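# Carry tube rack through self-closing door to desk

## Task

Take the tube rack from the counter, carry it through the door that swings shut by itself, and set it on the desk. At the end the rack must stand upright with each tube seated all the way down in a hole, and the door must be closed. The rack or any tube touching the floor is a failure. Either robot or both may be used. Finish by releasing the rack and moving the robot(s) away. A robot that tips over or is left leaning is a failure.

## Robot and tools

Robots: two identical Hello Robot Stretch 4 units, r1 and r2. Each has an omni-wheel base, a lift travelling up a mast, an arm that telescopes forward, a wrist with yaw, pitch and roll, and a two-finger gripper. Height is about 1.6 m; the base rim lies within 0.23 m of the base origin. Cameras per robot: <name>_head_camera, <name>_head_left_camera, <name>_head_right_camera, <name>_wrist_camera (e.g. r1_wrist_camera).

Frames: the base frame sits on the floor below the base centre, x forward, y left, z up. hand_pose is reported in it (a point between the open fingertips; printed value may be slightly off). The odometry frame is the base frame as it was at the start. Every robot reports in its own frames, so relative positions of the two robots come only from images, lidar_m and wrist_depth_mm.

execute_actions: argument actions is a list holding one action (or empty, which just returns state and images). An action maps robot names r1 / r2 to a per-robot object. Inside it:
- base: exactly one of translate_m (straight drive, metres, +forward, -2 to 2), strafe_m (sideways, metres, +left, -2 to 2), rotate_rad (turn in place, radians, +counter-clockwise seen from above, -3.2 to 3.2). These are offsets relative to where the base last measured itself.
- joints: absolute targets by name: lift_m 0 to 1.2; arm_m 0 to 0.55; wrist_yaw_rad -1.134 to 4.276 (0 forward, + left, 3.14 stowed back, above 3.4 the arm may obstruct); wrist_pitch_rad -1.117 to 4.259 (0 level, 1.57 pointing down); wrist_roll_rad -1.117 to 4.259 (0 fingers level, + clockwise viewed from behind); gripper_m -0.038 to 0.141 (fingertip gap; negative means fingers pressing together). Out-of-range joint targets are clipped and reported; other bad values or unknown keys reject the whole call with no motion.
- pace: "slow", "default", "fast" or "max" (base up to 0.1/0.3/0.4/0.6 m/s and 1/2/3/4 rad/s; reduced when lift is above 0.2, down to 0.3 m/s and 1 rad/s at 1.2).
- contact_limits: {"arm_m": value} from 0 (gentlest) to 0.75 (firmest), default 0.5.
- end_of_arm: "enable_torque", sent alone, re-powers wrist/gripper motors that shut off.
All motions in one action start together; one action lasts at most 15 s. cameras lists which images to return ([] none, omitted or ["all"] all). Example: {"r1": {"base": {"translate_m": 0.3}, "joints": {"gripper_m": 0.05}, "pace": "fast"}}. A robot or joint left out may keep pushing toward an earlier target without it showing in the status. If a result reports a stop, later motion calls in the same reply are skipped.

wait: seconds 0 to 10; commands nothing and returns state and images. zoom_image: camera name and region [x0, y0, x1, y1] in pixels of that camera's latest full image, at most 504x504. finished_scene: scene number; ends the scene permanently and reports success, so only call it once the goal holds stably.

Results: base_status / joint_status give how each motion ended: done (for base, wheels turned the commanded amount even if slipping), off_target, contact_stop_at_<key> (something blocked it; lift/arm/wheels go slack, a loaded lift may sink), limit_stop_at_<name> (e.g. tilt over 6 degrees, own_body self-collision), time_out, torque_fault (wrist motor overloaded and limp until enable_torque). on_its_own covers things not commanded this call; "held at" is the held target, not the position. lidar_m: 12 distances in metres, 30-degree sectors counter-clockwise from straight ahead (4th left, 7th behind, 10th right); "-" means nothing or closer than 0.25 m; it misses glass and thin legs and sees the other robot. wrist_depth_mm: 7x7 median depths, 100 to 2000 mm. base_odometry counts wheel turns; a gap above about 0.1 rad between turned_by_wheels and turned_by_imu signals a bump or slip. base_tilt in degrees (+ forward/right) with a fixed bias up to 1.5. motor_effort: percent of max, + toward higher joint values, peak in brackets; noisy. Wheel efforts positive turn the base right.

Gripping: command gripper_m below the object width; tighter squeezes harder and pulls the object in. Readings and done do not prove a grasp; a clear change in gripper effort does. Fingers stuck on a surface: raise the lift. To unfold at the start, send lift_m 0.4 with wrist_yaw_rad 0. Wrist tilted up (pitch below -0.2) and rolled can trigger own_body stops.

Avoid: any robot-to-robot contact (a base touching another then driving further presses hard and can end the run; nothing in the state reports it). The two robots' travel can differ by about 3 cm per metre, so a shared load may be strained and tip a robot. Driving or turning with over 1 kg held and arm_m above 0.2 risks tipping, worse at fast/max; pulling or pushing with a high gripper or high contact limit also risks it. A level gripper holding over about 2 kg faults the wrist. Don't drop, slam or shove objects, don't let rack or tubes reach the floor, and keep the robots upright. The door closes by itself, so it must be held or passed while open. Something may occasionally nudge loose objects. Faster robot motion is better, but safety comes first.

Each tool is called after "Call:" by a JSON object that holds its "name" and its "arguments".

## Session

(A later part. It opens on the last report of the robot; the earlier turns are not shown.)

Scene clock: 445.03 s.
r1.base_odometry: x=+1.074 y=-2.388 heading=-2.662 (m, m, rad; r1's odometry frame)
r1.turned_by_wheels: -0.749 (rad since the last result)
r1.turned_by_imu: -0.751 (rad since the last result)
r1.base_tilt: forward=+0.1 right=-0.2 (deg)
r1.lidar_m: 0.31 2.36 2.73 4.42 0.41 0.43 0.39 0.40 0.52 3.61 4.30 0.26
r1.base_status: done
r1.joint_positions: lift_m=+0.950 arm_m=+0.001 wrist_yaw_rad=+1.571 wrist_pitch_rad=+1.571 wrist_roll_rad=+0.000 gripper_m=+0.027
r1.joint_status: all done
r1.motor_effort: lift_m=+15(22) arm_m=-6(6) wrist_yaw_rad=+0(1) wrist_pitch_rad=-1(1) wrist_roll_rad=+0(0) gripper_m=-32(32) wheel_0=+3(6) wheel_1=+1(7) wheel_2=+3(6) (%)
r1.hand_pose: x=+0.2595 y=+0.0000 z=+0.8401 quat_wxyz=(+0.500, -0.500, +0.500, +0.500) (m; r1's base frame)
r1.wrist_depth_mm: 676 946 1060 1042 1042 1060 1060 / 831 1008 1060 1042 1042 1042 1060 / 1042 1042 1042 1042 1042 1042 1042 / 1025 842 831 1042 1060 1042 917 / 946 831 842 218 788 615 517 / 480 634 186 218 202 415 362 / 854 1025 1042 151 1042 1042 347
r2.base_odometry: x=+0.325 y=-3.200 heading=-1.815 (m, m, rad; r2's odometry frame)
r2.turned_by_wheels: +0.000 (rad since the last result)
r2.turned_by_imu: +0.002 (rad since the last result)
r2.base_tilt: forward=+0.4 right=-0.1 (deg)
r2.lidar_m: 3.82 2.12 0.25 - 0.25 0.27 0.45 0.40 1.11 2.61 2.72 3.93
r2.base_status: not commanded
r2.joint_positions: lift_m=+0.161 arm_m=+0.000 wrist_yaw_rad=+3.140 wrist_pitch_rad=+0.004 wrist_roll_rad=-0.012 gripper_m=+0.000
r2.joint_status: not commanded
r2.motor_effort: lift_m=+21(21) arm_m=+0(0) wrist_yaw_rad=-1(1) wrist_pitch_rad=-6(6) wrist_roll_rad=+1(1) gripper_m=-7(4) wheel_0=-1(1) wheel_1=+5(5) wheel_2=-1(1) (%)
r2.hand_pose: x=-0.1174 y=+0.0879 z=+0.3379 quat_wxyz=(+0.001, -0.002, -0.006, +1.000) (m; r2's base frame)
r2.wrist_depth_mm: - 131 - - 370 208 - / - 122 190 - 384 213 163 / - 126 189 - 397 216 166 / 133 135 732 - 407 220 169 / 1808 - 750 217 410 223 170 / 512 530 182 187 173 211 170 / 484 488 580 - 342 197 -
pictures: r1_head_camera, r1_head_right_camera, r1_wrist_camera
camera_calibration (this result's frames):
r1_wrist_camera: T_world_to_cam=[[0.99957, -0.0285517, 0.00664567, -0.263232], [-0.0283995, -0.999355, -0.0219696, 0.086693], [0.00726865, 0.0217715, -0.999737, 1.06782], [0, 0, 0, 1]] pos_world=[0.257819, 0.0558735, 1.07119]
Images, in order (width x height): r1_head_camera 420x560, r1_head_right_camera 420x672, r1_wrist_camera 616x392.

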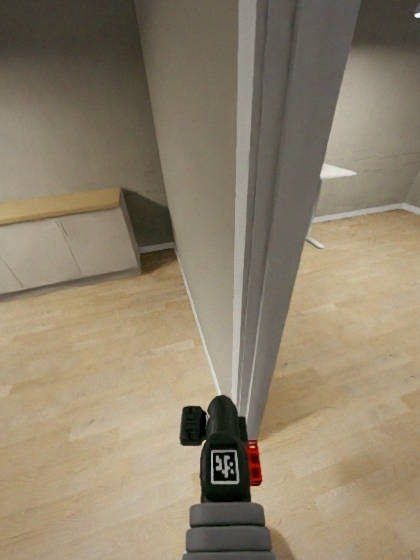

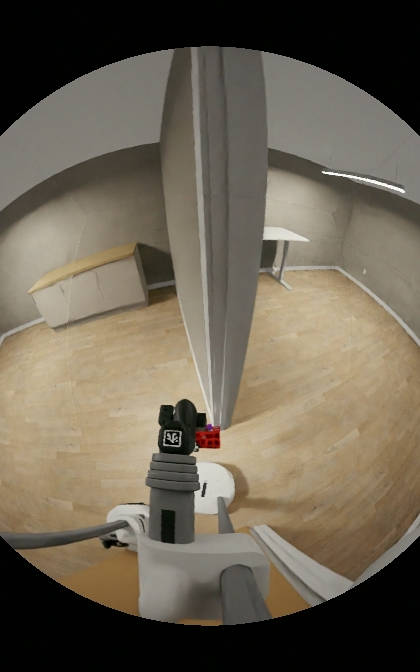

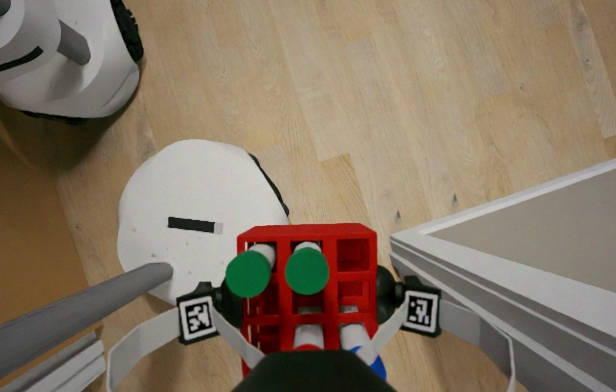

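Call:
{"name": "execute_actions", "arguments": {"actions": []}}

Scene clock: 452.83 s.
r1.base_odometry: x=+1.074 y=-2.388 heading=-2.662 (m, m, rad; r1's odometry frame)
r1.turned_by_wheels: +0.000 (rad since the last result)
r1.turned_by_imu: +0.001 (rad since the last result)
r1.base_tilt: forward=+0.1 right=-0.3 (deg)
r1.lidar_m: 0.29 2.36 2.71 4.42 0.39 0.45 0.40 0.40 0.51 3.58 4.31 0.25
r1.base_status: done
r1.joint_positions: lift_m=+0.950 arm_m=+0.001 wrist_yaw_rad=+1.571 wrist_pitch_rad=+1.571 wrist_roll_rad=+0.000 gripper_m=+0.027
r1.joint_status: all done
r1.motor_effort: lift_m=+15(22) arm_m=-6(6) wrist_yaw_rad=+0(1) wrist_pitch_rad=-1(1) wrist_roll_rad=+0(0) gripper_m=-31(32) wheel_0=+3(6) wheel_1=+1(7) wheel_2=+3(6) (%)
r1.hand_pose: x=+0.2595 y=+0.0000 z=+0.8401 quat_wxyz=(+0.500, -0.500, +0.500, +0.500) (m; r1's base frame)
r1.wrist_depth_mm: 683 946 1042 1042 1060 1060 1042 / 831 1008 1042 1042 1042 1060 1042 / 1042 1042 1025 1042 1060 1060 1042 / 1025 831 842 1042 1042 1042 917 / 946 842 842 217 798 621 517 / 484 634 187 218 202 415 362 / 854 1025 1042 151 1042 1042 347
r2.base_odometry: x=+0.325 y=-3.200 heading=-1.815 (m, m, rad; r2's odometry frame)
r2.turned_by_wheels: +0.000 (rad since the last result)
r2.turned_by_imu: +0.001 (rad since the last result)
r2.base_tilt: forward=+0.5 right=-0.2 (deg)
r2.lidar_m: 3.80 2.12 0.25 - 0.25 0.28 0.45 0.41 1.13 2.61 2.73 3.94
r2.base_status: not commanded
r2.joint_positions: lift_m=+0.161 arm_m=+0.000 wrist_yaw_rad=+3.140 wrist_pitch_rad=+0.004 wrist_roll_rad=-0.012 gripper_m=+0.000
r2.joint_status: not commanded
r2.motor_effort: lift_m=+21(21) arm_m=-1(0) wrist_yaw_rad=-1(1) wrist_pitch_rad=-6(6) wrist_roll_rad=+1(1) gripper_m=-4(4) wheel_0=-1(1) wheel_1=+5(5) wheel_2=-1(1) (%)
r2.hand_pose: x=-0.1174 y=+0.0879 z=+0.3379 quat_wxyz=(+0.001, -0.002, -0.006, +1.000) (m; r2's base frame)
r2.wrist_depth_mm: - 131 - - 373 208 - / - 122 189 - 384 213 164 / - 126 189 - 394 216 167 / 132 134 741 - 407 220 169 / 1756 - 741 217 413 223 170 / 500 530 182 187 174 211 170 / 484 488 591 - 342 196 -
pictures: r1_head_camera, r1_head_left_camera, r1_head_right_camera, r1_wrist_camera, r2_head_camera, r2_head_left_camera, r2_head_right_camera, r2_wrist_camera
camera_calibration (this result's frames):
r1_wrist_camera: T_world_to_cam=[[0.99957, -0.0285516, 0.00664567, -0.263232], [-0.0283994, -0.999355, -0.0219696, 0.086693], [0.00726865, 0.0217715, -0.999737, 1.06782], [0, 0, 0, 1]] pos_world=[0.257819, 0.0558735, 1.07119]
r2_wrist_camera: T_world_to_cam=[[0.0452515, 0.99861, -0.0270284, -0.0812605], [0.0439033, -0.029018, -0.998614, 0.389767], [-0.99801, 0.0440022, -0.0451554, 0.122938], [0, 0, 0, 1]] pos_world=[0.109258, 0.0870483, 0.392582]
Images, in order (width x height): r1_head_camera 420x560, r1_head_left_camera 420x672, r1_head_right_camera 420x672, r1_wrist_camera 616x392, r2_head_camera 420x560, r2_head_left_camera 420x672, r2_head_right_camera 420x672, r2_wrist_camera 616x392.

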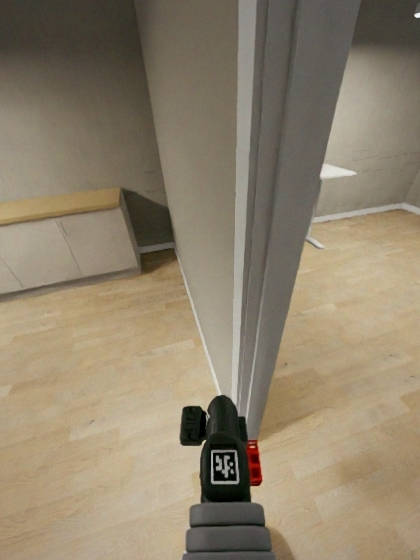

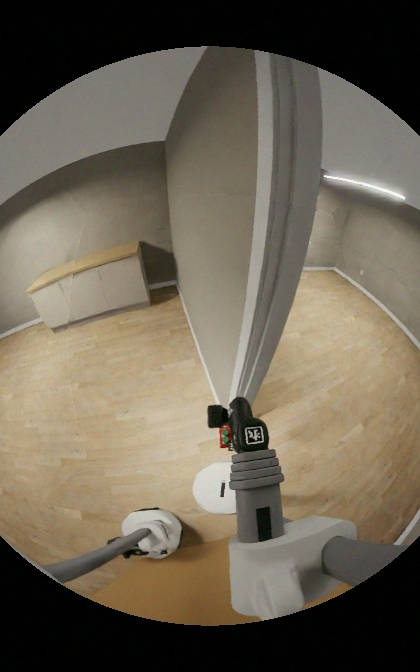

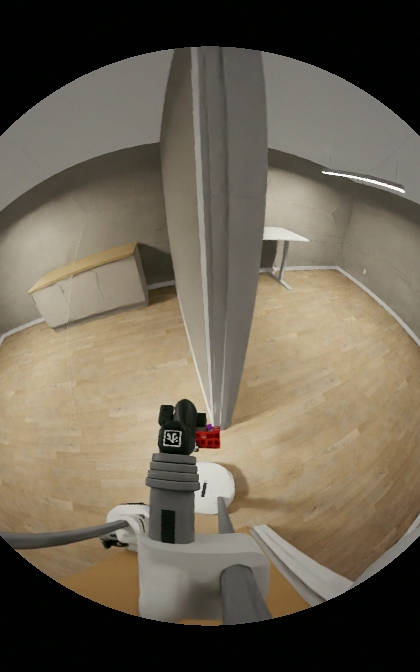

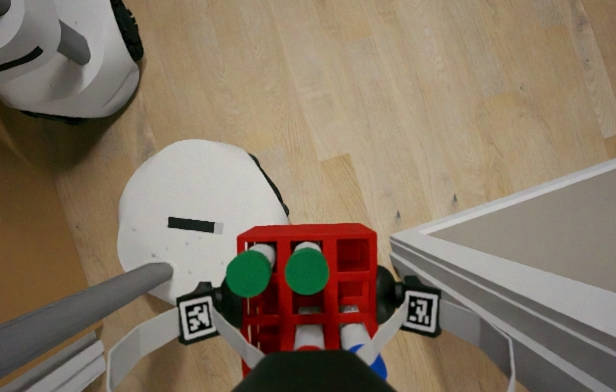

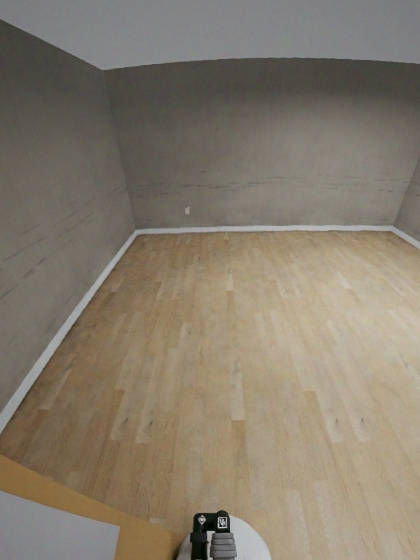

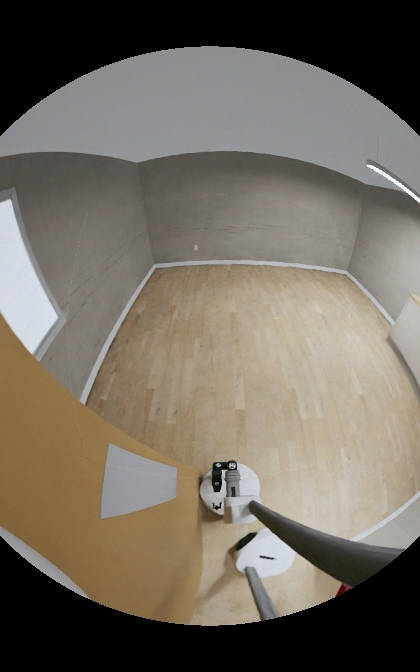

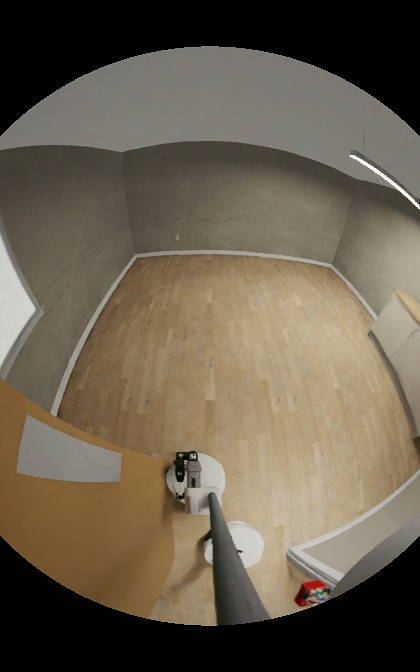

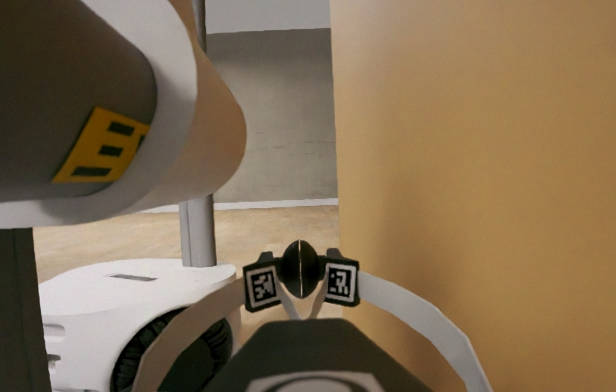

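Call:
{"name": "execute_actions", "arguments": {"actions": [{"r1": {"base": {"strafe_m": -0.50}, "joints": {"lift_m": 0.85}, "pace": "max"}, "r2": {"base": {"strafe_m": -0.06}, "pace": "default"}}], "cameras": ["r1_head_camera", "r1_head_left_camera", "r1_wrist_camera", "r2_head_left_camera"]}}

Scene clock: 524.60 s.
r1.base_odometry: x=+0.843 y=-1.944 heading=-2.662 (m, m, rad; r1's odometry frame)
r1.turned_by_wheels: +0.000 (rad since the last result)
r1.turned_by_imu: +0.000 (rad since the last result)
r1.base_tilt: forward=+0.2 right=-0.1 (deg)
r1.lidar_m: 2.29 0.58 2.86 0.85 0.58 0.37 0.32 1.63 1.91 3.29 3.83 0.26
r1.base_status: done
r1.joint_positions: lift_m=+0.850 arm_m=+0.001 wrist_yaw_rad=+1.571 wrist_pitch_rad=+1.571 wrist_roll_rad=+0.000 gripper_m=+0.027
r1.joint_status: all done
r1.motor_effort: lift_m=+17(16) arm_m=-6(6) wrist_yaw_rad=+1(0) wrist_pitch_rad=-1(1) wrist_roll_rad=+0(0) gripper_m=-33(31) wheel_0=-2(11) wheel_1=+0(10) wheel_2=+2(3) (%)
r1.hand_pose: x=+0.2595 y=+0.0000 z=+0.7400 quat_wxyz=(+0.500, -0.500, +0.500, +0.500) (m; r1's base frame)
r1.wrist_depth_mm: 946 946 946 946 917 603 788 / 917 946 960 946 960 960 946 / 878 960 946 946 946 960 960 / 917 741 741 946 946 960 960 / 946 741 741 217 946 946 946 / 480 640 186 218 202 946 946 / 946 946 946 151 946 931 946
r2.base_odometry: x=+0.267 y=-3.185 heading=-1.815 (m, m, rad; r2's odometry frame)
r2.turned_by_wheels: +0.000 (rad since the last result)
r2.turned_by_imu: +0.002 (rad since the last result)
r2.base_tilt: forward=+0.6 right=-0.1 (deg)
r2.lidar_m: 3.80 2.20 0.25 - 0.25 0.30 0.83 1.00 1.15 2.54 2.66 3.93
r2.base_status: done
r2.joint_positions: lift_m=+0.161 arm_m=+0.000 wrist_yaw_rad=+3.140 wrist_pitch_rad=+0.004 wrist_roll_rad=-0.012 gripper_m=+0.000
r2.joint_status: not commanded
r2.motor_effort: lift_m=+21(20) arm_m=+0(0) wrist_yaw_rad=-1(1) wrist_pitch_rad=-6(7) wrist_roll_rad=+2(1) gripper_m=-6(8) wheel_0=-2(7) wheel_1=+2(8) wheel_2=+0(3) (%)
r2.hand_pose: x=-0.1174 y=+0.0879 z=+0.3379 quat_wxyz=(+0.001, -0.002, -0.006, +1.000) (m; r2's base frame)
r2.wrist_depth_mm: - 131 - - 459 225 - / - 122 190 - 480 230 171 / - 126 189 - 496 236 175 / 133 135 - - 512 241 177 / 1576 - 1042 217 521 243 178 / 917 1098 182 189 174 228 179 / 699 741 798 - 407 211 -
pictures: r1_head_camera, r1_head_left_camera, r1_wrist_camera, r2_head_left_camera
camera_calibration (this result's frames):
r1_wrist_camera: T_world_to_cam=[[0.999571, -0.0285357, 0.00664567, -0.262545], [-0.0283835, -0.999356, -0.0219696, 0.0844899], [0.0072683, 0.0217716, -0.999737, 0.967714], [0, 0, 0, 1]] pos_world=[0.257797, 0.0558748, 0.971061]
Images, in order (width x height): r1_head_camera 420x560, r1_head_left_camera 420x672, r1_wrist_camera 616x392, r2_head_left_camera 420x672.

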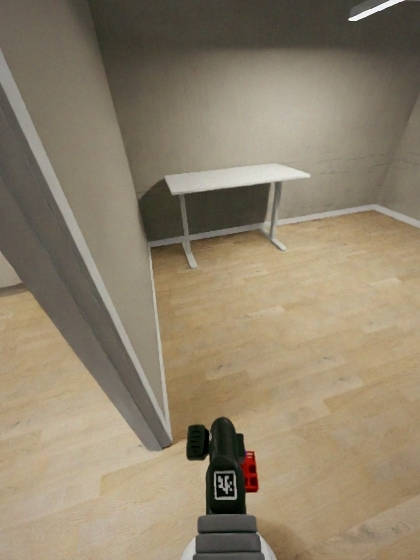

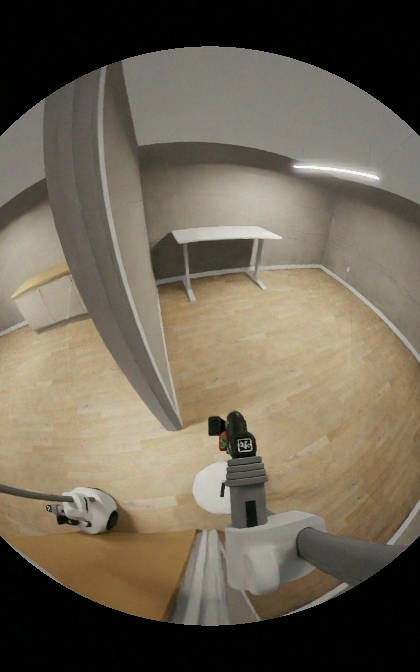

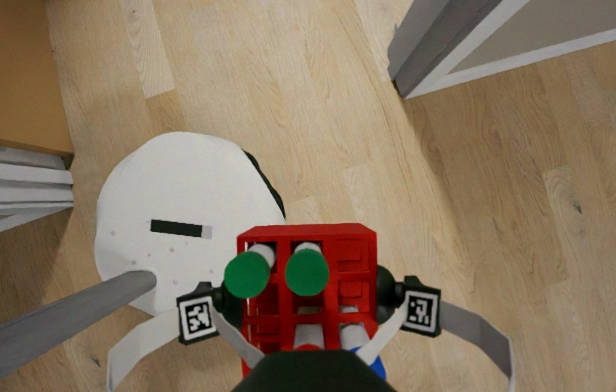

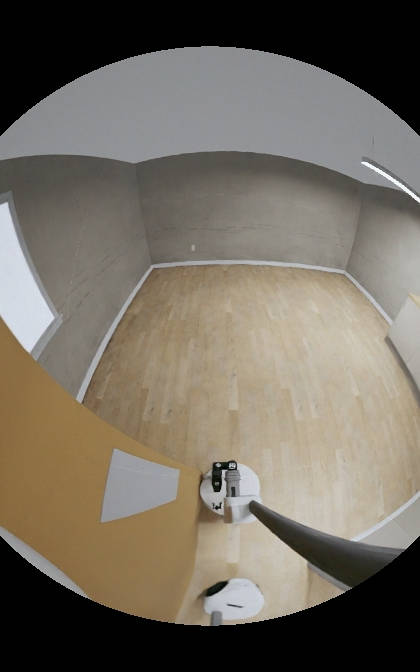

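Call:
{"name": "zoom_image", "arguments": {"camera": "r1_head_camera", "region": [140, 150, 330, 280]}}

Region (140, 150, 330, 280) of r1_head_camera's 420x560 image, scaled by 2.653, with more detail than that image has; it fills the top 345 rows of this view, and the rest is white.

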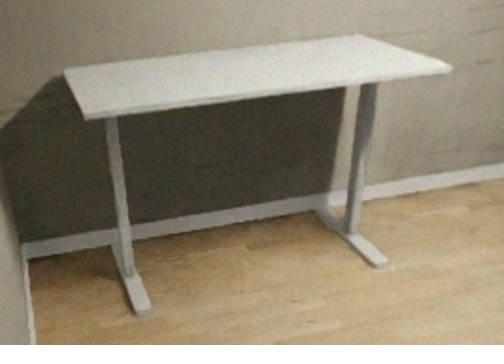

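Call:
{"name": "execute_actions", "arguments": {"actions": [{"r1": {"base": {"translate_m": 1.98}, "joints": {"lift_m": 1.2}, "pace": "max"}, "r2": {"base": {"rotate_rad": -1.29}, "pace": "slow"}}], "cameras": ["r1_head_camera", "r1_head_right_camera", "r1_wrist_camera", "r2_head_left_camera", "r2_head_right_camera"]}}

Scene clock: 553.23 s.
r1.base_odometry: x=-0.914 y=-2.857 heading=-2.662 (m, m, rad; r1's odometry frame)
r1.turned_by_wheels: +0.000 (rad since the last result)
r1.turned_by_imu: -0.004 (rad since the last result)
r1.base_tilt: forward=+0.1 right=-0.2 (deg)
r1.lidar_m: 0.25 0.38 0.46 0.67 0.65 0.80 1.37 3.53 3.87 3.30 0.81 0.25
r1.base_status: done
r1.joint_positions: lift_m=+1.200 arm_m=+0.001 wrist_yaw_rad=+1.571 wrist_pitch_rad=+1.571 wrist_roll_rad=+0.000 gripper_m=+0.027
r1.joint_status: all done
r1.motor_effort: lift_m=+24(28) arm_m=-6(6) wrist_yaw_rad=+1(1) wrist_pitch_rad=-1(1) wrist_roll_rad=+0(0) gripper_m=-32(31) wheel_0=+0(6) wheel_1=-1(6) wheel_2=+2(11) (%)
r1.hand_pose: x=+0.2595 y=+0.0000 z=+1.0894 quat_wxyz=(+0.500, -0.500, +0.500, +0.500) (m; r1's base frame)
r1.wrist_depth_mm: 1025 1182 1281 1281 359 362 362 / 1255 1281 1308 1281 379 362 362 / 1281 1281 1281 1281 1281 362 364 / 1281 1281 1078 1281 1281 362 362 / 1281 1281 1078 218 1308 362 362 / 484 634 187 218 202 362 362 / 1281 1281 1281 151 1281 364 359
r2.base_odometry: x=+0.266 y=-3.185 heading=-3.105 (m, m, rad; r2's odometry frame)
r2.turned_by_wheels: -1.289 (rad since the last result)
r2.turned_by_imu: -1.267 (rad since the last result)
r2.base_tilt: forward=+0.6 right=-0.1 (deg)
r2.lidar_m: 2.52 3.76 3.81 2.93 0.25 1.55 0.26 0.25 0.49 4.96 0.98 1.72
r2.base_status: done
r2.joint_positions: lift_m=+0.161 arm_m=+0.000 wrist_yaw_rad=+3.140 wrist_pitch_rad=+0.004 wrist_roll_rad=-0.012 gripper_m=+0.000
r2.joint_status: not commanded
r2.motor_effort: lift_m=+21(21) arm_m=+0(0) wrist_yaw_rad=-1(1) wrist_pitch_rad=-6(6) wrist_roll_rad=+1(0) gripper_m=-2(5) wheel_0=+0(3) wheel_1=+5(9) wheel_2=+5(6) (%)
r2.hand_pose: x=-0.1174 y=+0.0879 z=+0.3379 quat_wxyz=(+0.001, -0.002, -0.006, +1.000) (m; r2's base frame)
r2.wrist_depth_mm: - 131 307 289 270 1430 1397 / - 122 189 291 274 1397 1397 / - 126 189 293 273 1464 1430 / 132 134 314 296 277 1464 1397 / 379 353 325 217 277 1464 1397 / 387 357 182 188 174 991 946 / 387 362 334 - 278 699 699
pictures: r1_head_camera, r1_head_right_camera, r1_wrist_camera, r2_head_left_camera, r2_head_right_camera
camera_calibration (this result's frames):
r1_wrist_camera: T_world_to_cam=[[0.999571, -0.0285358, 0.00664567, -0.264832], [-0.0283836, -0.999356, -0.0219694, 0.0921647], [0.00726831, 0.0217713, -0.999737, 1.31702], [0, 0, 0, 1]] pos_world=[0.257762, 0.0558748, 1.32046]
Images, in order (width x height): r1_head_camera 420x560, r1_head_right_camera 420x672, r1_wrist_camera 616x392, r2_head_left_camera 420x672, r2_head_right_camera 420x672.

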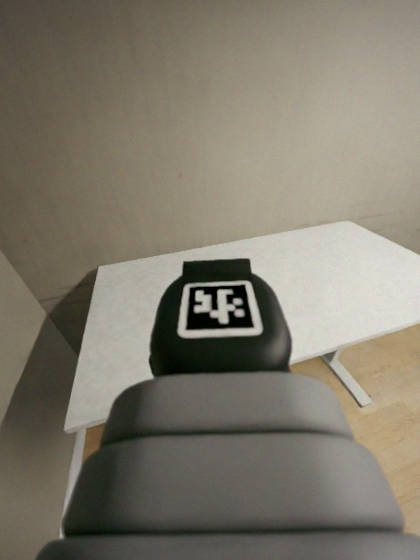

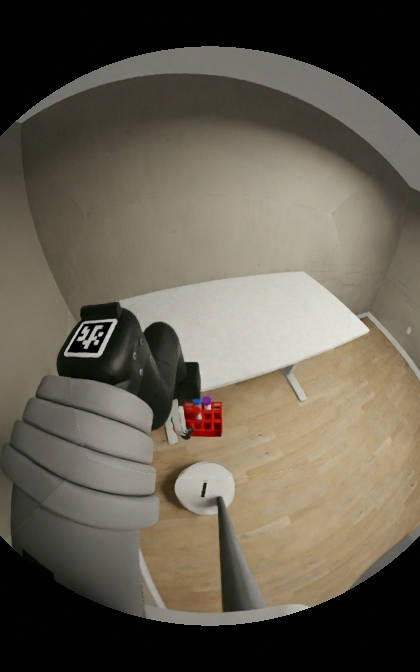

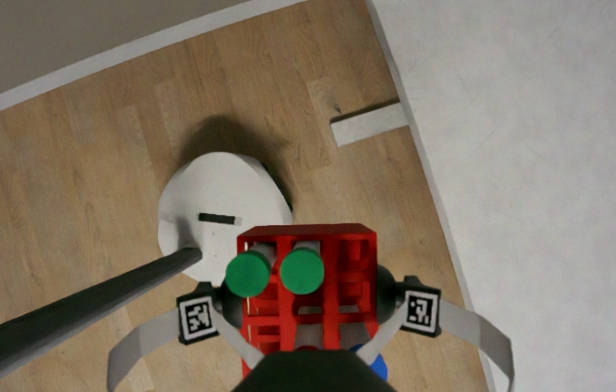

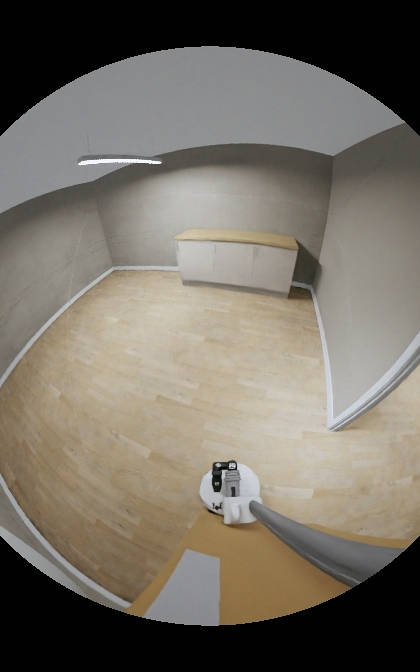

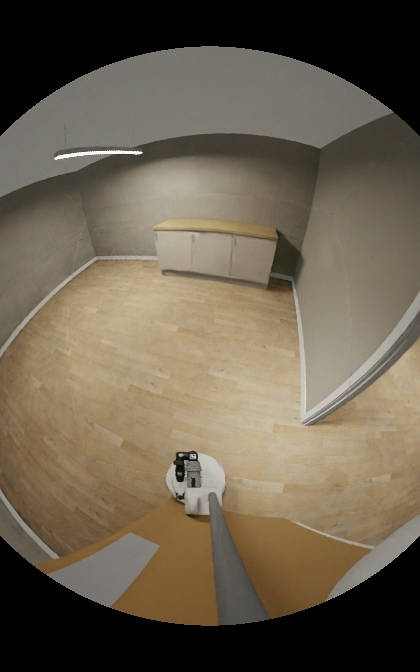

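Call:
{"name": "execute_actions", "arguments": {"actions": [{"r1": {"joints": {"arm_m": 0.37, "lift_m": 1.165}, "pace": "fast"}, "r2": {"base": {"strafe_m": -0.40}, "pace": "default"}}], "cameras": ["r1_head_right_camera", "r1_wrist_camera", "r2_head_left_camera"]}}

Scene clock: 587.87 s.
r1.base_odometry: x=-0.914 y=-2.857 heading=-2.662 (m, m, rad; r1's odometry frame)
r1.turned_by_wheels: +0.000 (rad since the last result)
r1.turned_by_imu: +0.002 (rad since the last result)
r1.base_tilt: forward=+0.2 right=-0.2 (deg)
r1.lidar_m: 0.38 0.34 0.42 0.65 0.67 0.76 1.34 3.55 3.87 3.32 0.81 0.44
r1.base_status: not commanded
r1.joint_positions: lift_m=+1.165 arm_m=+0.369 wrist_yaw_rad=+1.571 wrist_pitch_rad=+1.571 wrist_roll_rad=+0.000 gripper_m=+0.027
r1.joint_status: all done
r1.motor_effort: lift_m=+16(22) arm_m=+6(7) wrist_yaw_rad=-1(2) wrist_pitch_rad=-1(1) wrist_roll_rad=+0(0) gripper_m=-32(31) wheel_0=+0(0) wheel_1=-1(1) wheel_2=+2(2) (%)
r1.hand_pose: x=+0.6273 y=+0.0000 z=+1.0551 quat_wxyz=(+0.500, -0.500, +0.500, +0.500) (m; r1's base frame)
r1.wrist_depth_mm: 327 325 327 327 325 327 327 / 324 327 327 325 327 325 327 / 325 324 325 325 327 325 325 / 325 325 325 325 325 325 325 / 931 325 325 218 325 325 325 / 1229 324 187 218 202 325 325 / 1255 324 324 152 325 325 325
r2.base_odometry: x=+0.251 y=-2.786 heading=-3.105 (m, m, rad; r2's odometry frame)
r2.turned_by_wheels: +0.000 (rad since the last result)
r2.turned_by_imu: +0.002 (rad since the last result)
r2.base_tilt: forward=+0.7 right=-0.2 (deg)
r2.lidar_m: 2.41 2.86 4.19 0.25 0.25 - 0.25 0.34 3.84 4.56 0.63 0.86
r2.base_status: done
r2.joint_positions: lift_m=+0.161 arm_m=+0.000 wrist_yaw_rad=+3.140 wrist_pitch_rad=+0.004 wrist_roll_rad=-0.012 gripper_m=+0.000
r2.joint_status: not commanded
r2.motor_effort: lift_m=+21(20) arm_m=+0(0) wrist_yaw_rad=-1(1) wrist_pitch_rad=-6(6) wrist_roll_rad=+1(1) gripper_m=-5(5) wheel_0=-6(7) wheel_1=-2(13) wheel_2=+5(3) (%)
r2.hand_pose: x=-0.1174 y=+0.0879 z=+0.3379 quat_wxyz=(+0.001, -0.002, -0.006, +1.000) (m; r2's base frame)
r2.wrist_depth_mm: - 131 322 285 243 214 196 / - 122 189 287 248 215 198 / - 126 189 291 250 219 200 / 133 134 332 293 254 220 202 / 603 449 357 216 254 223 204 / 603 459 182 188 174 220 205 / 585 473 382 - 250 217 205
pictures: r1_head_right_camera, r1_wrist_camera, r2_head_left_camera
camera_calibration (this result's frames):
r1_wrist_camera: T_world_to_cam=[[0.999571, -0.0285355, 0.00664567, -0.632236], [-0.0283833, -0.999356, -0.0219695, 0.101851], [0.0072683, 0.0217715, -0.999737, 1.28007], [0, 0, 0, 1]] pos_world=[0.625552, 0.0558748, 1.28617]
Images, in order (width x height): r1_head_right_camera 420x672, r1_wrist_camera 616x392, r2_head_left_camera 420x672.

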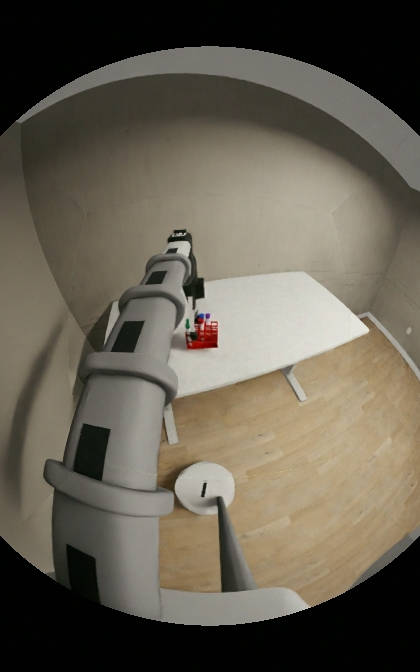

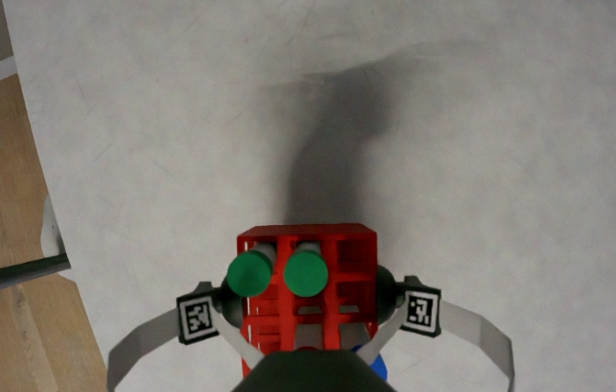

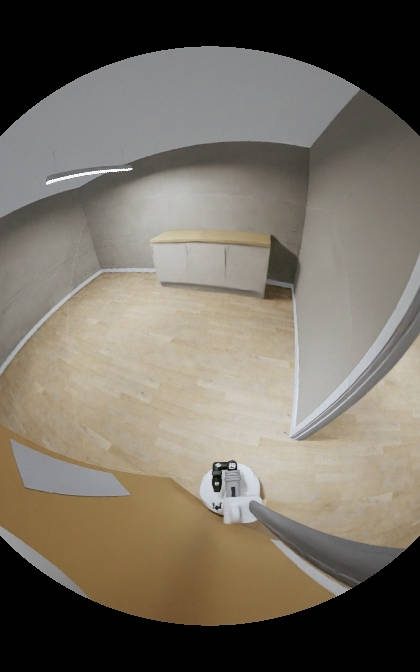

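Call:
{"name": "zoom_image", "arguments": {"camera": "r1_head_right_camera", "region": [160, 280, 250, 370]}}

Call:
{"name": "zoom_image", "arguments": {"camera": "r1_wrist_camera", "region": [200, 200, 440, 392]}}

Region (160, 280, 250, 370) of r1_head_right_camera's 420x672 image, scaled by 5.600, with more detail than that image has.

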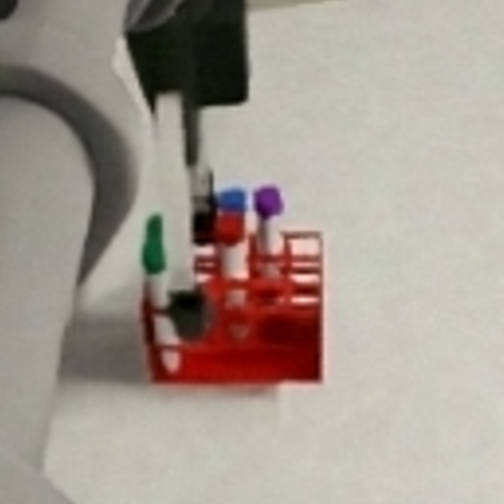

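Region (200, 200, 440, 392) of r1_wrist_camera's 616x392 image, scaled by 2.100; it fills the top 403 rows of this view, and the rest is white.

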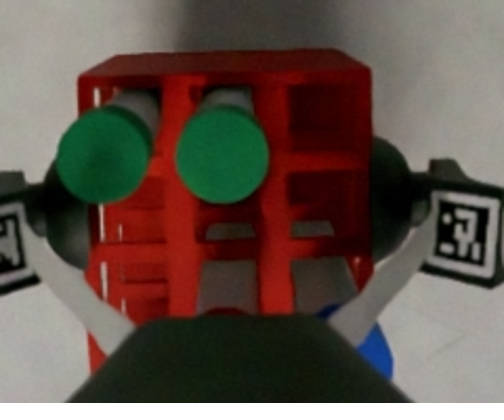

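Call:
{"name": "execute_actions", "arguments": {"actions": [{"r1": {"joints": {"lift_m": 1.137, "gripper_m": 0.088}, "pace": "slow"}, "r2": {"base": {"strafe_m": -0.36}, "pace": "default"}}], "cameras": ["r1_head_right_camera", "r1_wrist_camera", "r2_head_left_camera", "r2_head_right_camera"]}}

Scene clock: 602.30 s.
r1.base_odometry: x=-0.914 y=-2.857 heading=-2.662 (m, m, rad; r1's odometry frame)
r1.turned_by_wheels: +0.000 (rad since the last result)
r1.turned_by_imu: +0.002 (rad since the last result)
r1.base_tilt: forward=+0.1 right=-0.3 (deg)
r1.lidar_m: 0.36 0.37 0.44 0.66 0.66 0.75 1.38 3.56 3.89 3.32 0.76 0.43
r1.base_status: not commanded
r1.joint_positions: lift_m=+1.137 arm_m=+0.369 wrist_yaw_rad=+1.571 wrist_pitch_rad=+1.571 wrist_roll_rad=+0.000 gripper_m=+0.088
r1.joint_status: all done
r1.motor_effort: lift_m=+14(15) arm_m=+6(6) wrist_yaw_rad=+0(1) wrist_pitch_rad=-1(1) wrist_roll_rad=+0(0) gripper_m=+1(32) wheel_0=+0(0) wheel_1=-1(1) wheel_2=+2(2) (%)
r1.hand_pose: x=+0.6273 y=+0.0000 z=+1.0272 quat_wxyz=(+0.500, -0.500, +0.500, +0.500) (m; r1's base frame)
r1.wrist_depth_mm: 297 298 298 298 298 298 300 / 297 298 298 298 298 298 300 / 296 298 298 298 298 298 298 / 298 298 298 298 298 298 298 / 297 298 298 223 298 298 298 / 1205 297 196 223 195 297 298 / 1205 297 298 125 297 298 298
r2.base_odometry: x=+0.238 y=-2.425 heading=-3.104 (m, m, rad; r2's odometry frame)
r2.turned_by_wheels: +0.000 (rad since the last result)
r2.turned_by_imu: +0.001 (rad since the last result)
r2.base_tilt: forward=+0.7 right=-0.1 (deg)
r2.lidar_m: 2.34 0.43 0.25 0.25 0.25 0.25 0.41 2.21 4.08 4.22 1.73 0.37
r2.base_status: done
r2.joint_positions: lift_m=+0.161 arm_m=+0.000 wrist_yaw_rad=+3.140 wrist_pitch_rad=+0.004 wrist_roll_rad=-0.012 gripper_m=+0.000
r2.joint_status: not commanded
r2.motor_effort: lift_m=+21(21) arm_m=+0(0) wrist_yaw_rad=-1(0) wrist_pitch_rad=-6(6) wrist_roll_rad=+1(1) gripper_m=-5(6) wheel_0=-11(14) wheel_1=+11(14) wheel_2=+5(7) (%)
r2.hand_pose: x=-0.1174 y=+0.0879 z=+0.3379 quat_wxyz=(+0.001, -0.002, -0.006, +1.000) (m; r2's base frame)
r2.wrist_depth_mm: - 131 615 433 268 190 - / - 122 190 449 272 195 162 / - 126 189 459 278 198 165 / 133 134 634 469 282 200 167 / 1756 - 1661 217 286 202 168 / 1025 1118 182 188 173 195 169 / 715 723 788 - 260 187 -
pictures: r1_head_right_camera, r1_wrist_camera, r2_head_left_camera, r2_head_right_camera
camera_calibration (this result's frames):
r1_wrist_camera: T_world_to_cam=[[0.999571, -0.0285357, 0.00664567, -0.632055], [-0.0283835, -0.999356, -0.0219696, 0.101239], [0.0072683, 0.0217716, -0.999737, 1.2522], [0, 0, 0, 1]] pos_world=[0.625556, 0.0558748, 1.2583]
Images, in order (width x height): r1_head_right_camera 420x672, r1_wrist_camera 616x392, r2_head_left_camera 420x672, r2_head_right_camera 420x672.

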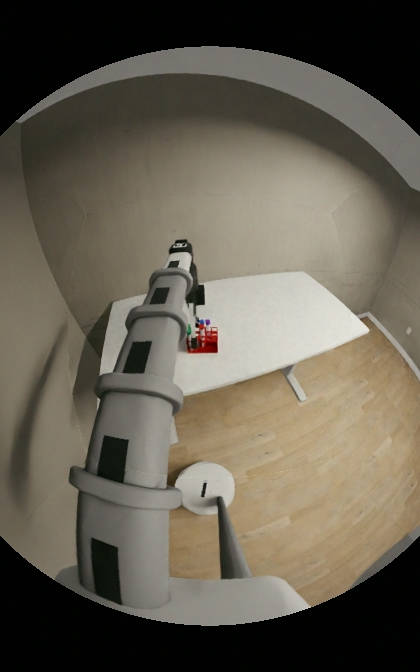

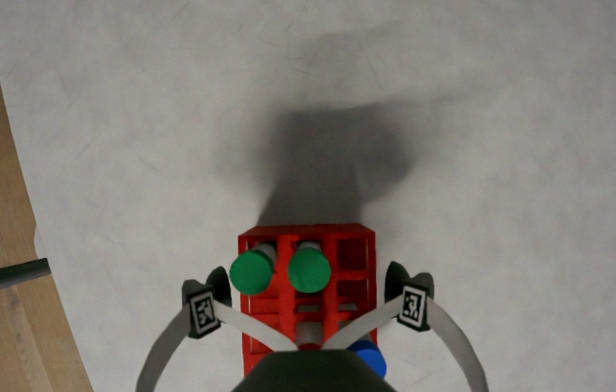

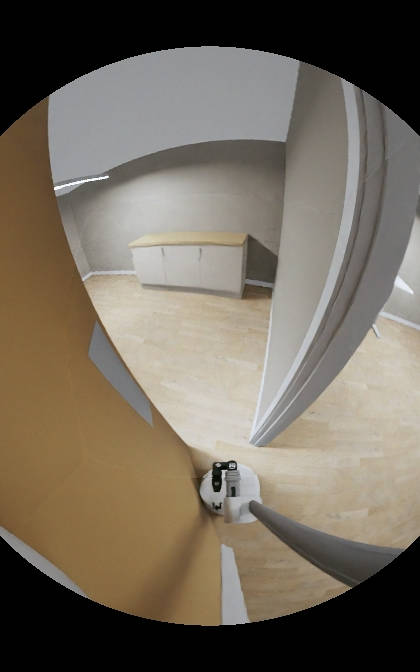

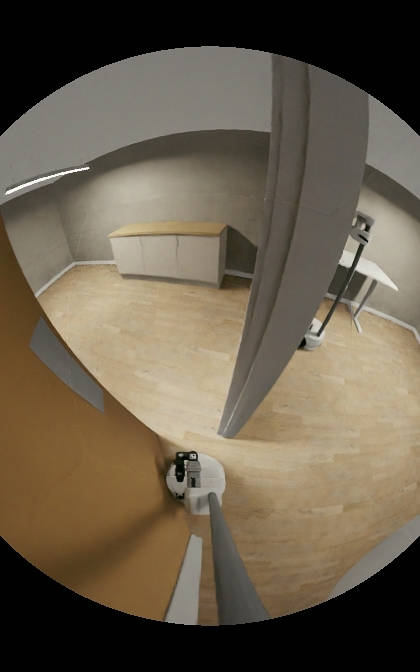

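Call:
{"name": "zoom_image", "arguments": {"camera": "r2_head_right_camera", "region": [140, 400, 280, 540]}}

Region (140, 400, 280, 540) of r2_head_right_camera's 420x672 image, scaled by 3.600, with more detail than that image has.

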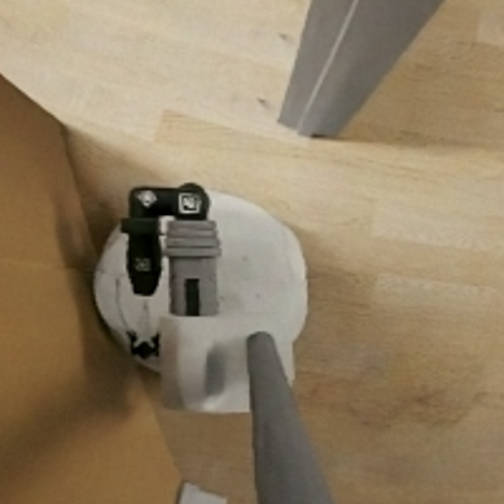

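Call:
{"name": "execute_actions", "arguments": {"actions": [{"r1": {"joints": {"lift_m": 1.2, "gripper_m": 0.135}, "pace": "default"}, "r2": {"base": {"strafe_m": -0.18}, "pace": "default"}}], "cameras": ["r1_head_right_camera", "r1_wrist_camera", "r2_head_left_camera", "r2_head_right_camera"]}}

Scene clock: 626.50 s.
r1.base_odometry: x=-0.914 y=-2.857 heading=-2.662 (m, m, rad; r1's odometry frame)
r1.turned_by_wheels: +0.000 (rad since the last result)
r1.turned_by_imu: +0.001 (rad since the last result)
r1.base_tilt: forward=+0.2 right=-0.4 (deg)
r1.lidar_m: 0.37 0.37 0.43 0.62 0.65 0.76 1.35 3.57 3.86 3.33 0.80 0.46
r1.base_status: not commanded
r1.joint_positions: lift_m=+1.200 arm_m=+0.369 wrist_yaw_rad=+1.571 wrist_pitch_rad=+1.571 wrist_roll_rad=+0.000 gripper_m=+0.135
r1.joint_status: all done
r1.motor_effort: lift_m=+25(25) arm_m=+6(6) wrist_yaw_rad=+0(0) wrist_pitch_rad=-1(1) wrist_roll_rad=+0(0) gripper_m=+0(0) wheel_0=+0(0) wheel_1=-1(1) wheel_2=+2(2) (%)
r1.hand_pose: x=+0.6273 y=+0.0000 z=+1.0893 quat_wxyz=(+0.500, -0.500, +0.500, +0.500) (m; r1's base frame)
r1.wrist_depth_mm: 359 359 359 359 359 359 362 / 359 359 359 362 362 362 359 / 359 359 359 359 359 359 359 / 1078 359 359 359 359 359 362 / 1078 357 359 285 359 359 359 / 1255 357 285 285 359 359 359 / 1281 357 359 124 359 359 359
r2.base_odometry: x=+0.231 y=-2.245 heading=-3.104 (m, m, rad; r2's odometry frame)
r2.turned_by_wheels: +0.000 (rad since the last result)
r2.turned_by_imu: +0.000 (rad since the last result)
r2.base_tilt: forward=+0.7 right=-0.1 (deg)
r2.lidar_m: 0.31 0.26 0.25 - 0.25 0.32 1.92 2.28 4.03 4.05 1.66 0.33
r2.base_status: done
r2.joint_positions: lift_m=+0.161 arm_m=+0.000 wrist_yaw_rad=+3.140 wrist_pitch_rad=+0.004 wrist_roll_rad=-0.012 gripper_m=+0.000
r2.joint_status: not commanded
r2.motor_effort: lift_m=+20(21) arm_m=+0(0) wrist_yaw_rad=-1(0) wrist_pitch_rad=-6(7) wrist_roll_rad=+2(2) gripper_m=-4(6) wheel_0=-9(11) wheel_1=+11(17) wheel_2=-2(5) (%)
r2.hand_pose: x=-0.1174 y=+0.0879 z=+0.3379 quat_wxyz=(+0.001, -0.002, -0.006, +1.000) (m; r2's base frame)
r2.wrist_depth_mm: - 131 - 1863 477 230 - / - 122 189 - 496 235 173 / - 126 189 - 521 240 176 / 132 134 - - 535 245 178 / 1756 - - 217 544 247 179 / 1025 1138 181 187 174 230 180 / 715 741 798 - 418 213 -
pictures: r1_head_right_camera, r1_wrist_camera, r2_head_left_camera, r2_head_right_camera
camera_calibration (this result's frames):
r1_wrist_camera: T_world_to_cam=[[0.999571, -0.0285355, 0.00664567, -0.63247], [-0.0283833, -0.999356, -0.0219696, 0.102603], [0.0072683, 0.0217716, -0.999737, 1.31428], [0, 0, 0, 1]] pos_world=[0.625558, 0.0558748, 1.32039]
Images, in order (width x height): r1_head_right_camera 420x672, r1_wrist_camera 616x392, r2_head_left_camera 420x672, r2_head_right_camera 420x672.

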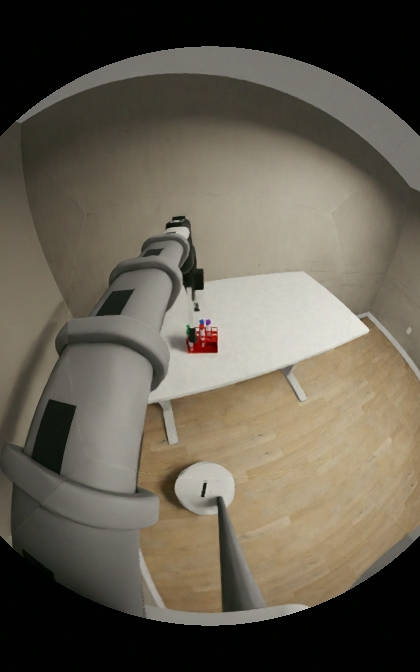

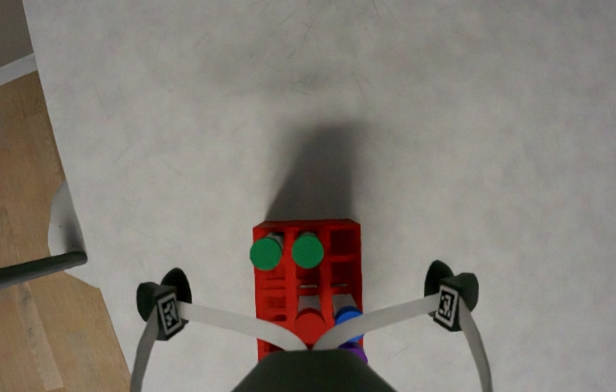

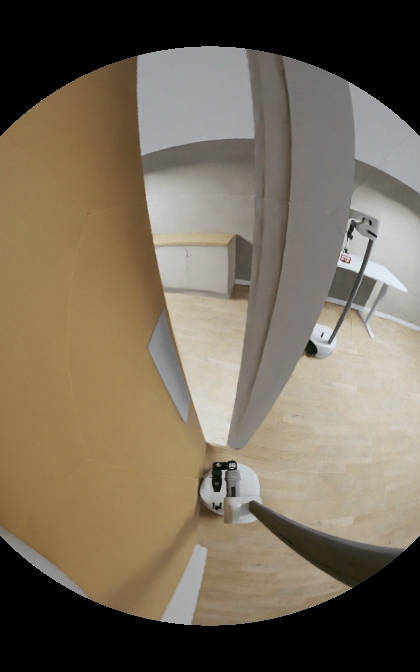

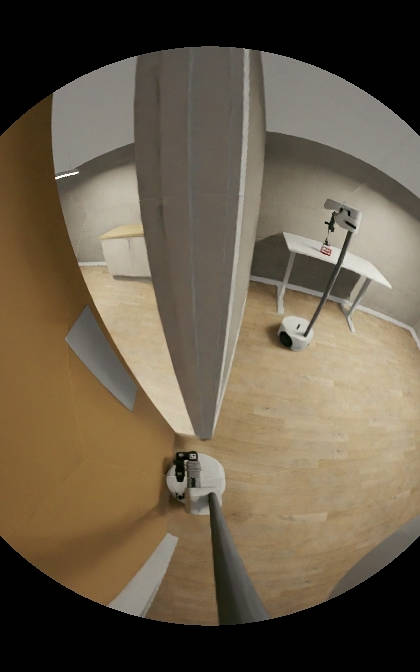

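Call:
{"name": "execute_actions", "arguments": {"actions": [{"r1": {"base": {"strafe_m": -0.125}, "pace": "default"}, "r2": {"base": {"strafe_m": -0.15}, "pace": "default"}}], "cameras": ["r1_head_left_camera", "r1_wrist_camera", "r2_head_left_camera", "r2_head_camera"]}}

Scene clock: 644.80 s.
r1.base_odometry: x=-0.971 y=-2.746 heading=-2.662 (m, m, rad; r1's odometry frame)
r1.turned_by_wheels: +0.000 (rad since the last result)
r1.turned_by_imu: +0.001 (rad since the last result)
r1.base_tilt: forward=+0.2 right=-0.3 (deg)
r1.lidar_m: 0.38 0.40 0.47 0.76 0.79 0.93 1.51 3.54 3.73 3.19 0.85 0.49
r1.base_status: done
r1.joint_positions: lift_m=+1.200 arm_m=+0.369 wrist_yaw_rad=+1.571 wrist_pitch_rad=+1.571 wrist_roll_rad=+0.000 gripper_m=+0.135
r1.joint_status: not commanded
r1.motor_effort: lift_m=+25(25) arm_m=+6(6) wrist_yaw_rad=+0(0) wrist_pitch_rad=-1(1) wrist_roll_rad=+0(0) gripper_m=+3(0) wheel_0=-1(10) wheel_1=+1(8) wheel_2=+1(2) (%)
r1.hand_pose: x=+0.6273 y=+0.0000 z=+1.0893 quat_wxyz=(+0.500, -0.500, +0.500, +0.500) (m; r1's base frame)
r1.wrist_depth_mm: 1229 359 359 359 362 359 362 / 1281 359 359 285 362 357 362 / 1281 357 362 285 362 359 359 / 1281 359 359 285 359 359 362 / 1078 359 357 359 359 362 359 / 1281 1078 357 359 359 359 359 / 1255 1281 359 124 357 359 359
r2.base_odometry: x=+0.226 y=-2.095 heading=-3.104 (m, m, rad; r2's odometry frame)
r2.turned_by_wheels: +0.000 (rad since the last result)
r2.turned_by_imu: +0.002 (rad since the last result)
r2.base_tilt: forward=+0.7 right=-0.1 (deg)
r2.lidar_m: 0.29 0.32 0.25 0.25 0.30 0.52 1.91 2.30 3.88 3.89 1.54 1.51
r2.base_status: done
r2.joint_positions: lift_m=+0.161 arm_m=+0.000 wrist_yaw_rad=+3.140 wrist_pitch_rad=+0.004 wrist_roll_rad=-0.012 gripper_m=+0.000
r2.joint_status: not commanded
r2.motor_effort: lift_m=+21(21) arm_m=+0(0) wrist_yaw_rad=+0(0) wrist_pitch_rad=-6(6) wrist_roll_rad=+0(1) gripper_m=-8(3) wheel_0=+2(9) wheel_1=+1(9) wheel_2=+0(2) (%)
r2.hand_pose: x=-0.1174 y=+0.0879 z=+0.3379 quat_wxyz=(+0.001, -0.002, -0.006, +1.000) (m; r2's base frame)
r2.wrist_depth_mm: - 131 - - 1808 500 317 / - 122 189 - 1863 517 324 / - 126 189 - 1863 530 319 / 132 135 - - 1921 539 327 / 1808 - - 217 1576 544 325 / 1042 1098 182 187 174 488 342 / 715 741 809 - 683 439 338
pictures: r1_head_left_camera, r1_wrist_camera, r2_head_camera, r2_head_left_camera
camera_calibration (this result's frames):
r1_wrist_camera: T_world_to_cam=[[0.999569, -0.0285937, 0.00664568, -0.632472], [-0.0284415, -0.999354, -0.0219692, 0.102634], [0.00726957, 0.0217707, -0.999737, 1.31429], [0, 0, 0, 1]] pos_world=[0.625565, 0.0558698, 1.3204]
Images, in order (width x height): r1_head_left_camera 420x672, r1_wrist_camera 616x392, r2_head_camera 420x560, r2_head_left_camera 420x672.

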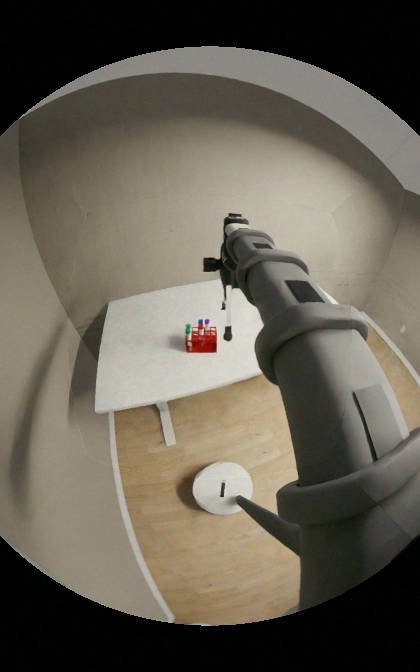

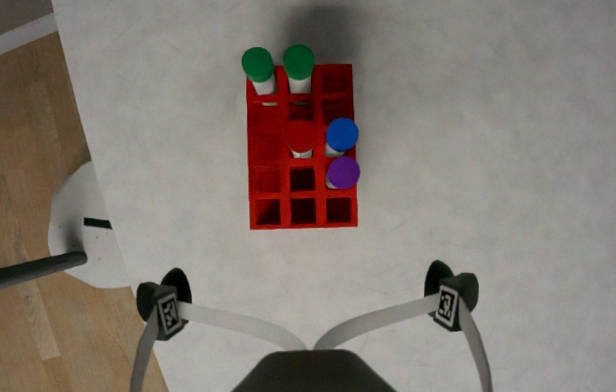

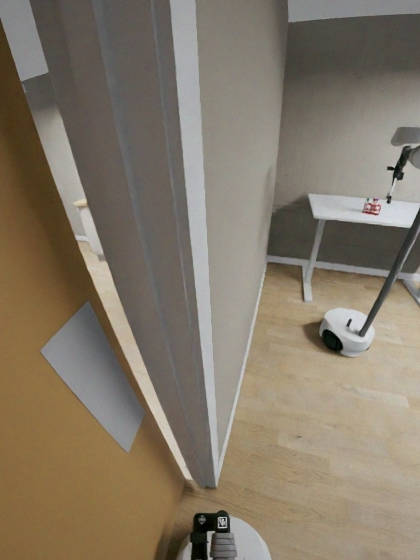

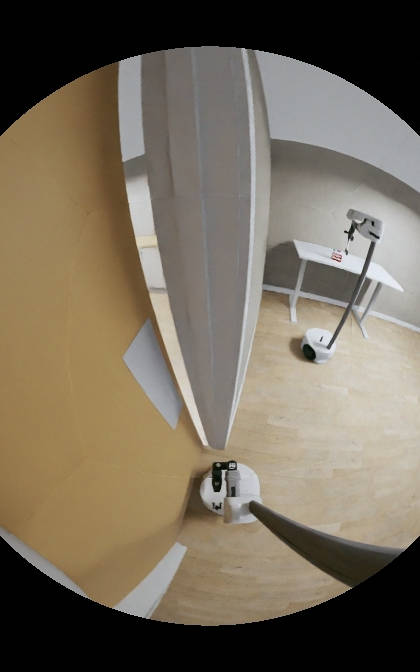

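Call:
{"name": "zoom_image", "arguments": {"camera": "r1_wrist_camera", "region": [210, 30, 410, 240]}}

Call:
{"name": "zoom_image", "arguments": {"camera": "r1_head_left_camera", "region": [170, 305, 240, 365]}}

Region (210, 30, 410, 240) of r1_wrist_camera's 616x392 image, scaled by 2.400; it fills the left 480 columns of this view, and the rest is white.

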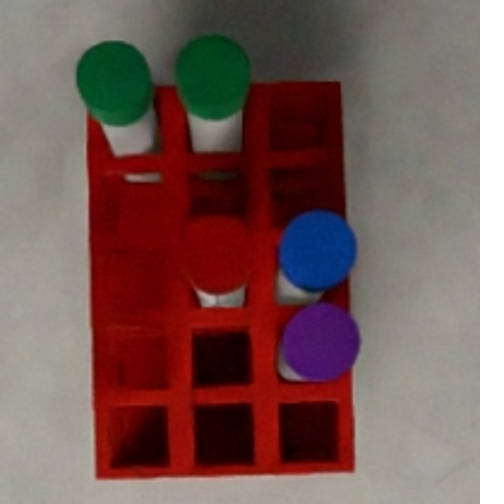

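Region (170, 305, 240, 365) of r1_head_left_camera's 420x672 image, scaled by 7.200, with more detail than that image has; it fills the top 432 rows of this view, and the rest is white.

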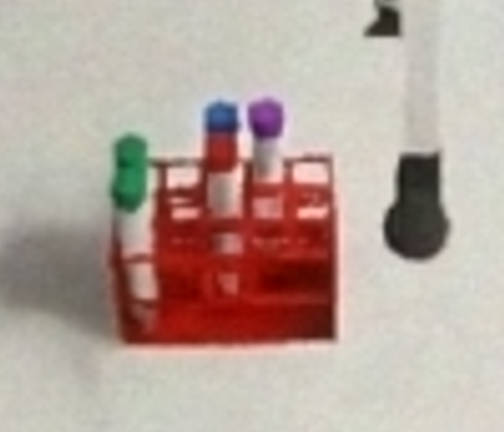

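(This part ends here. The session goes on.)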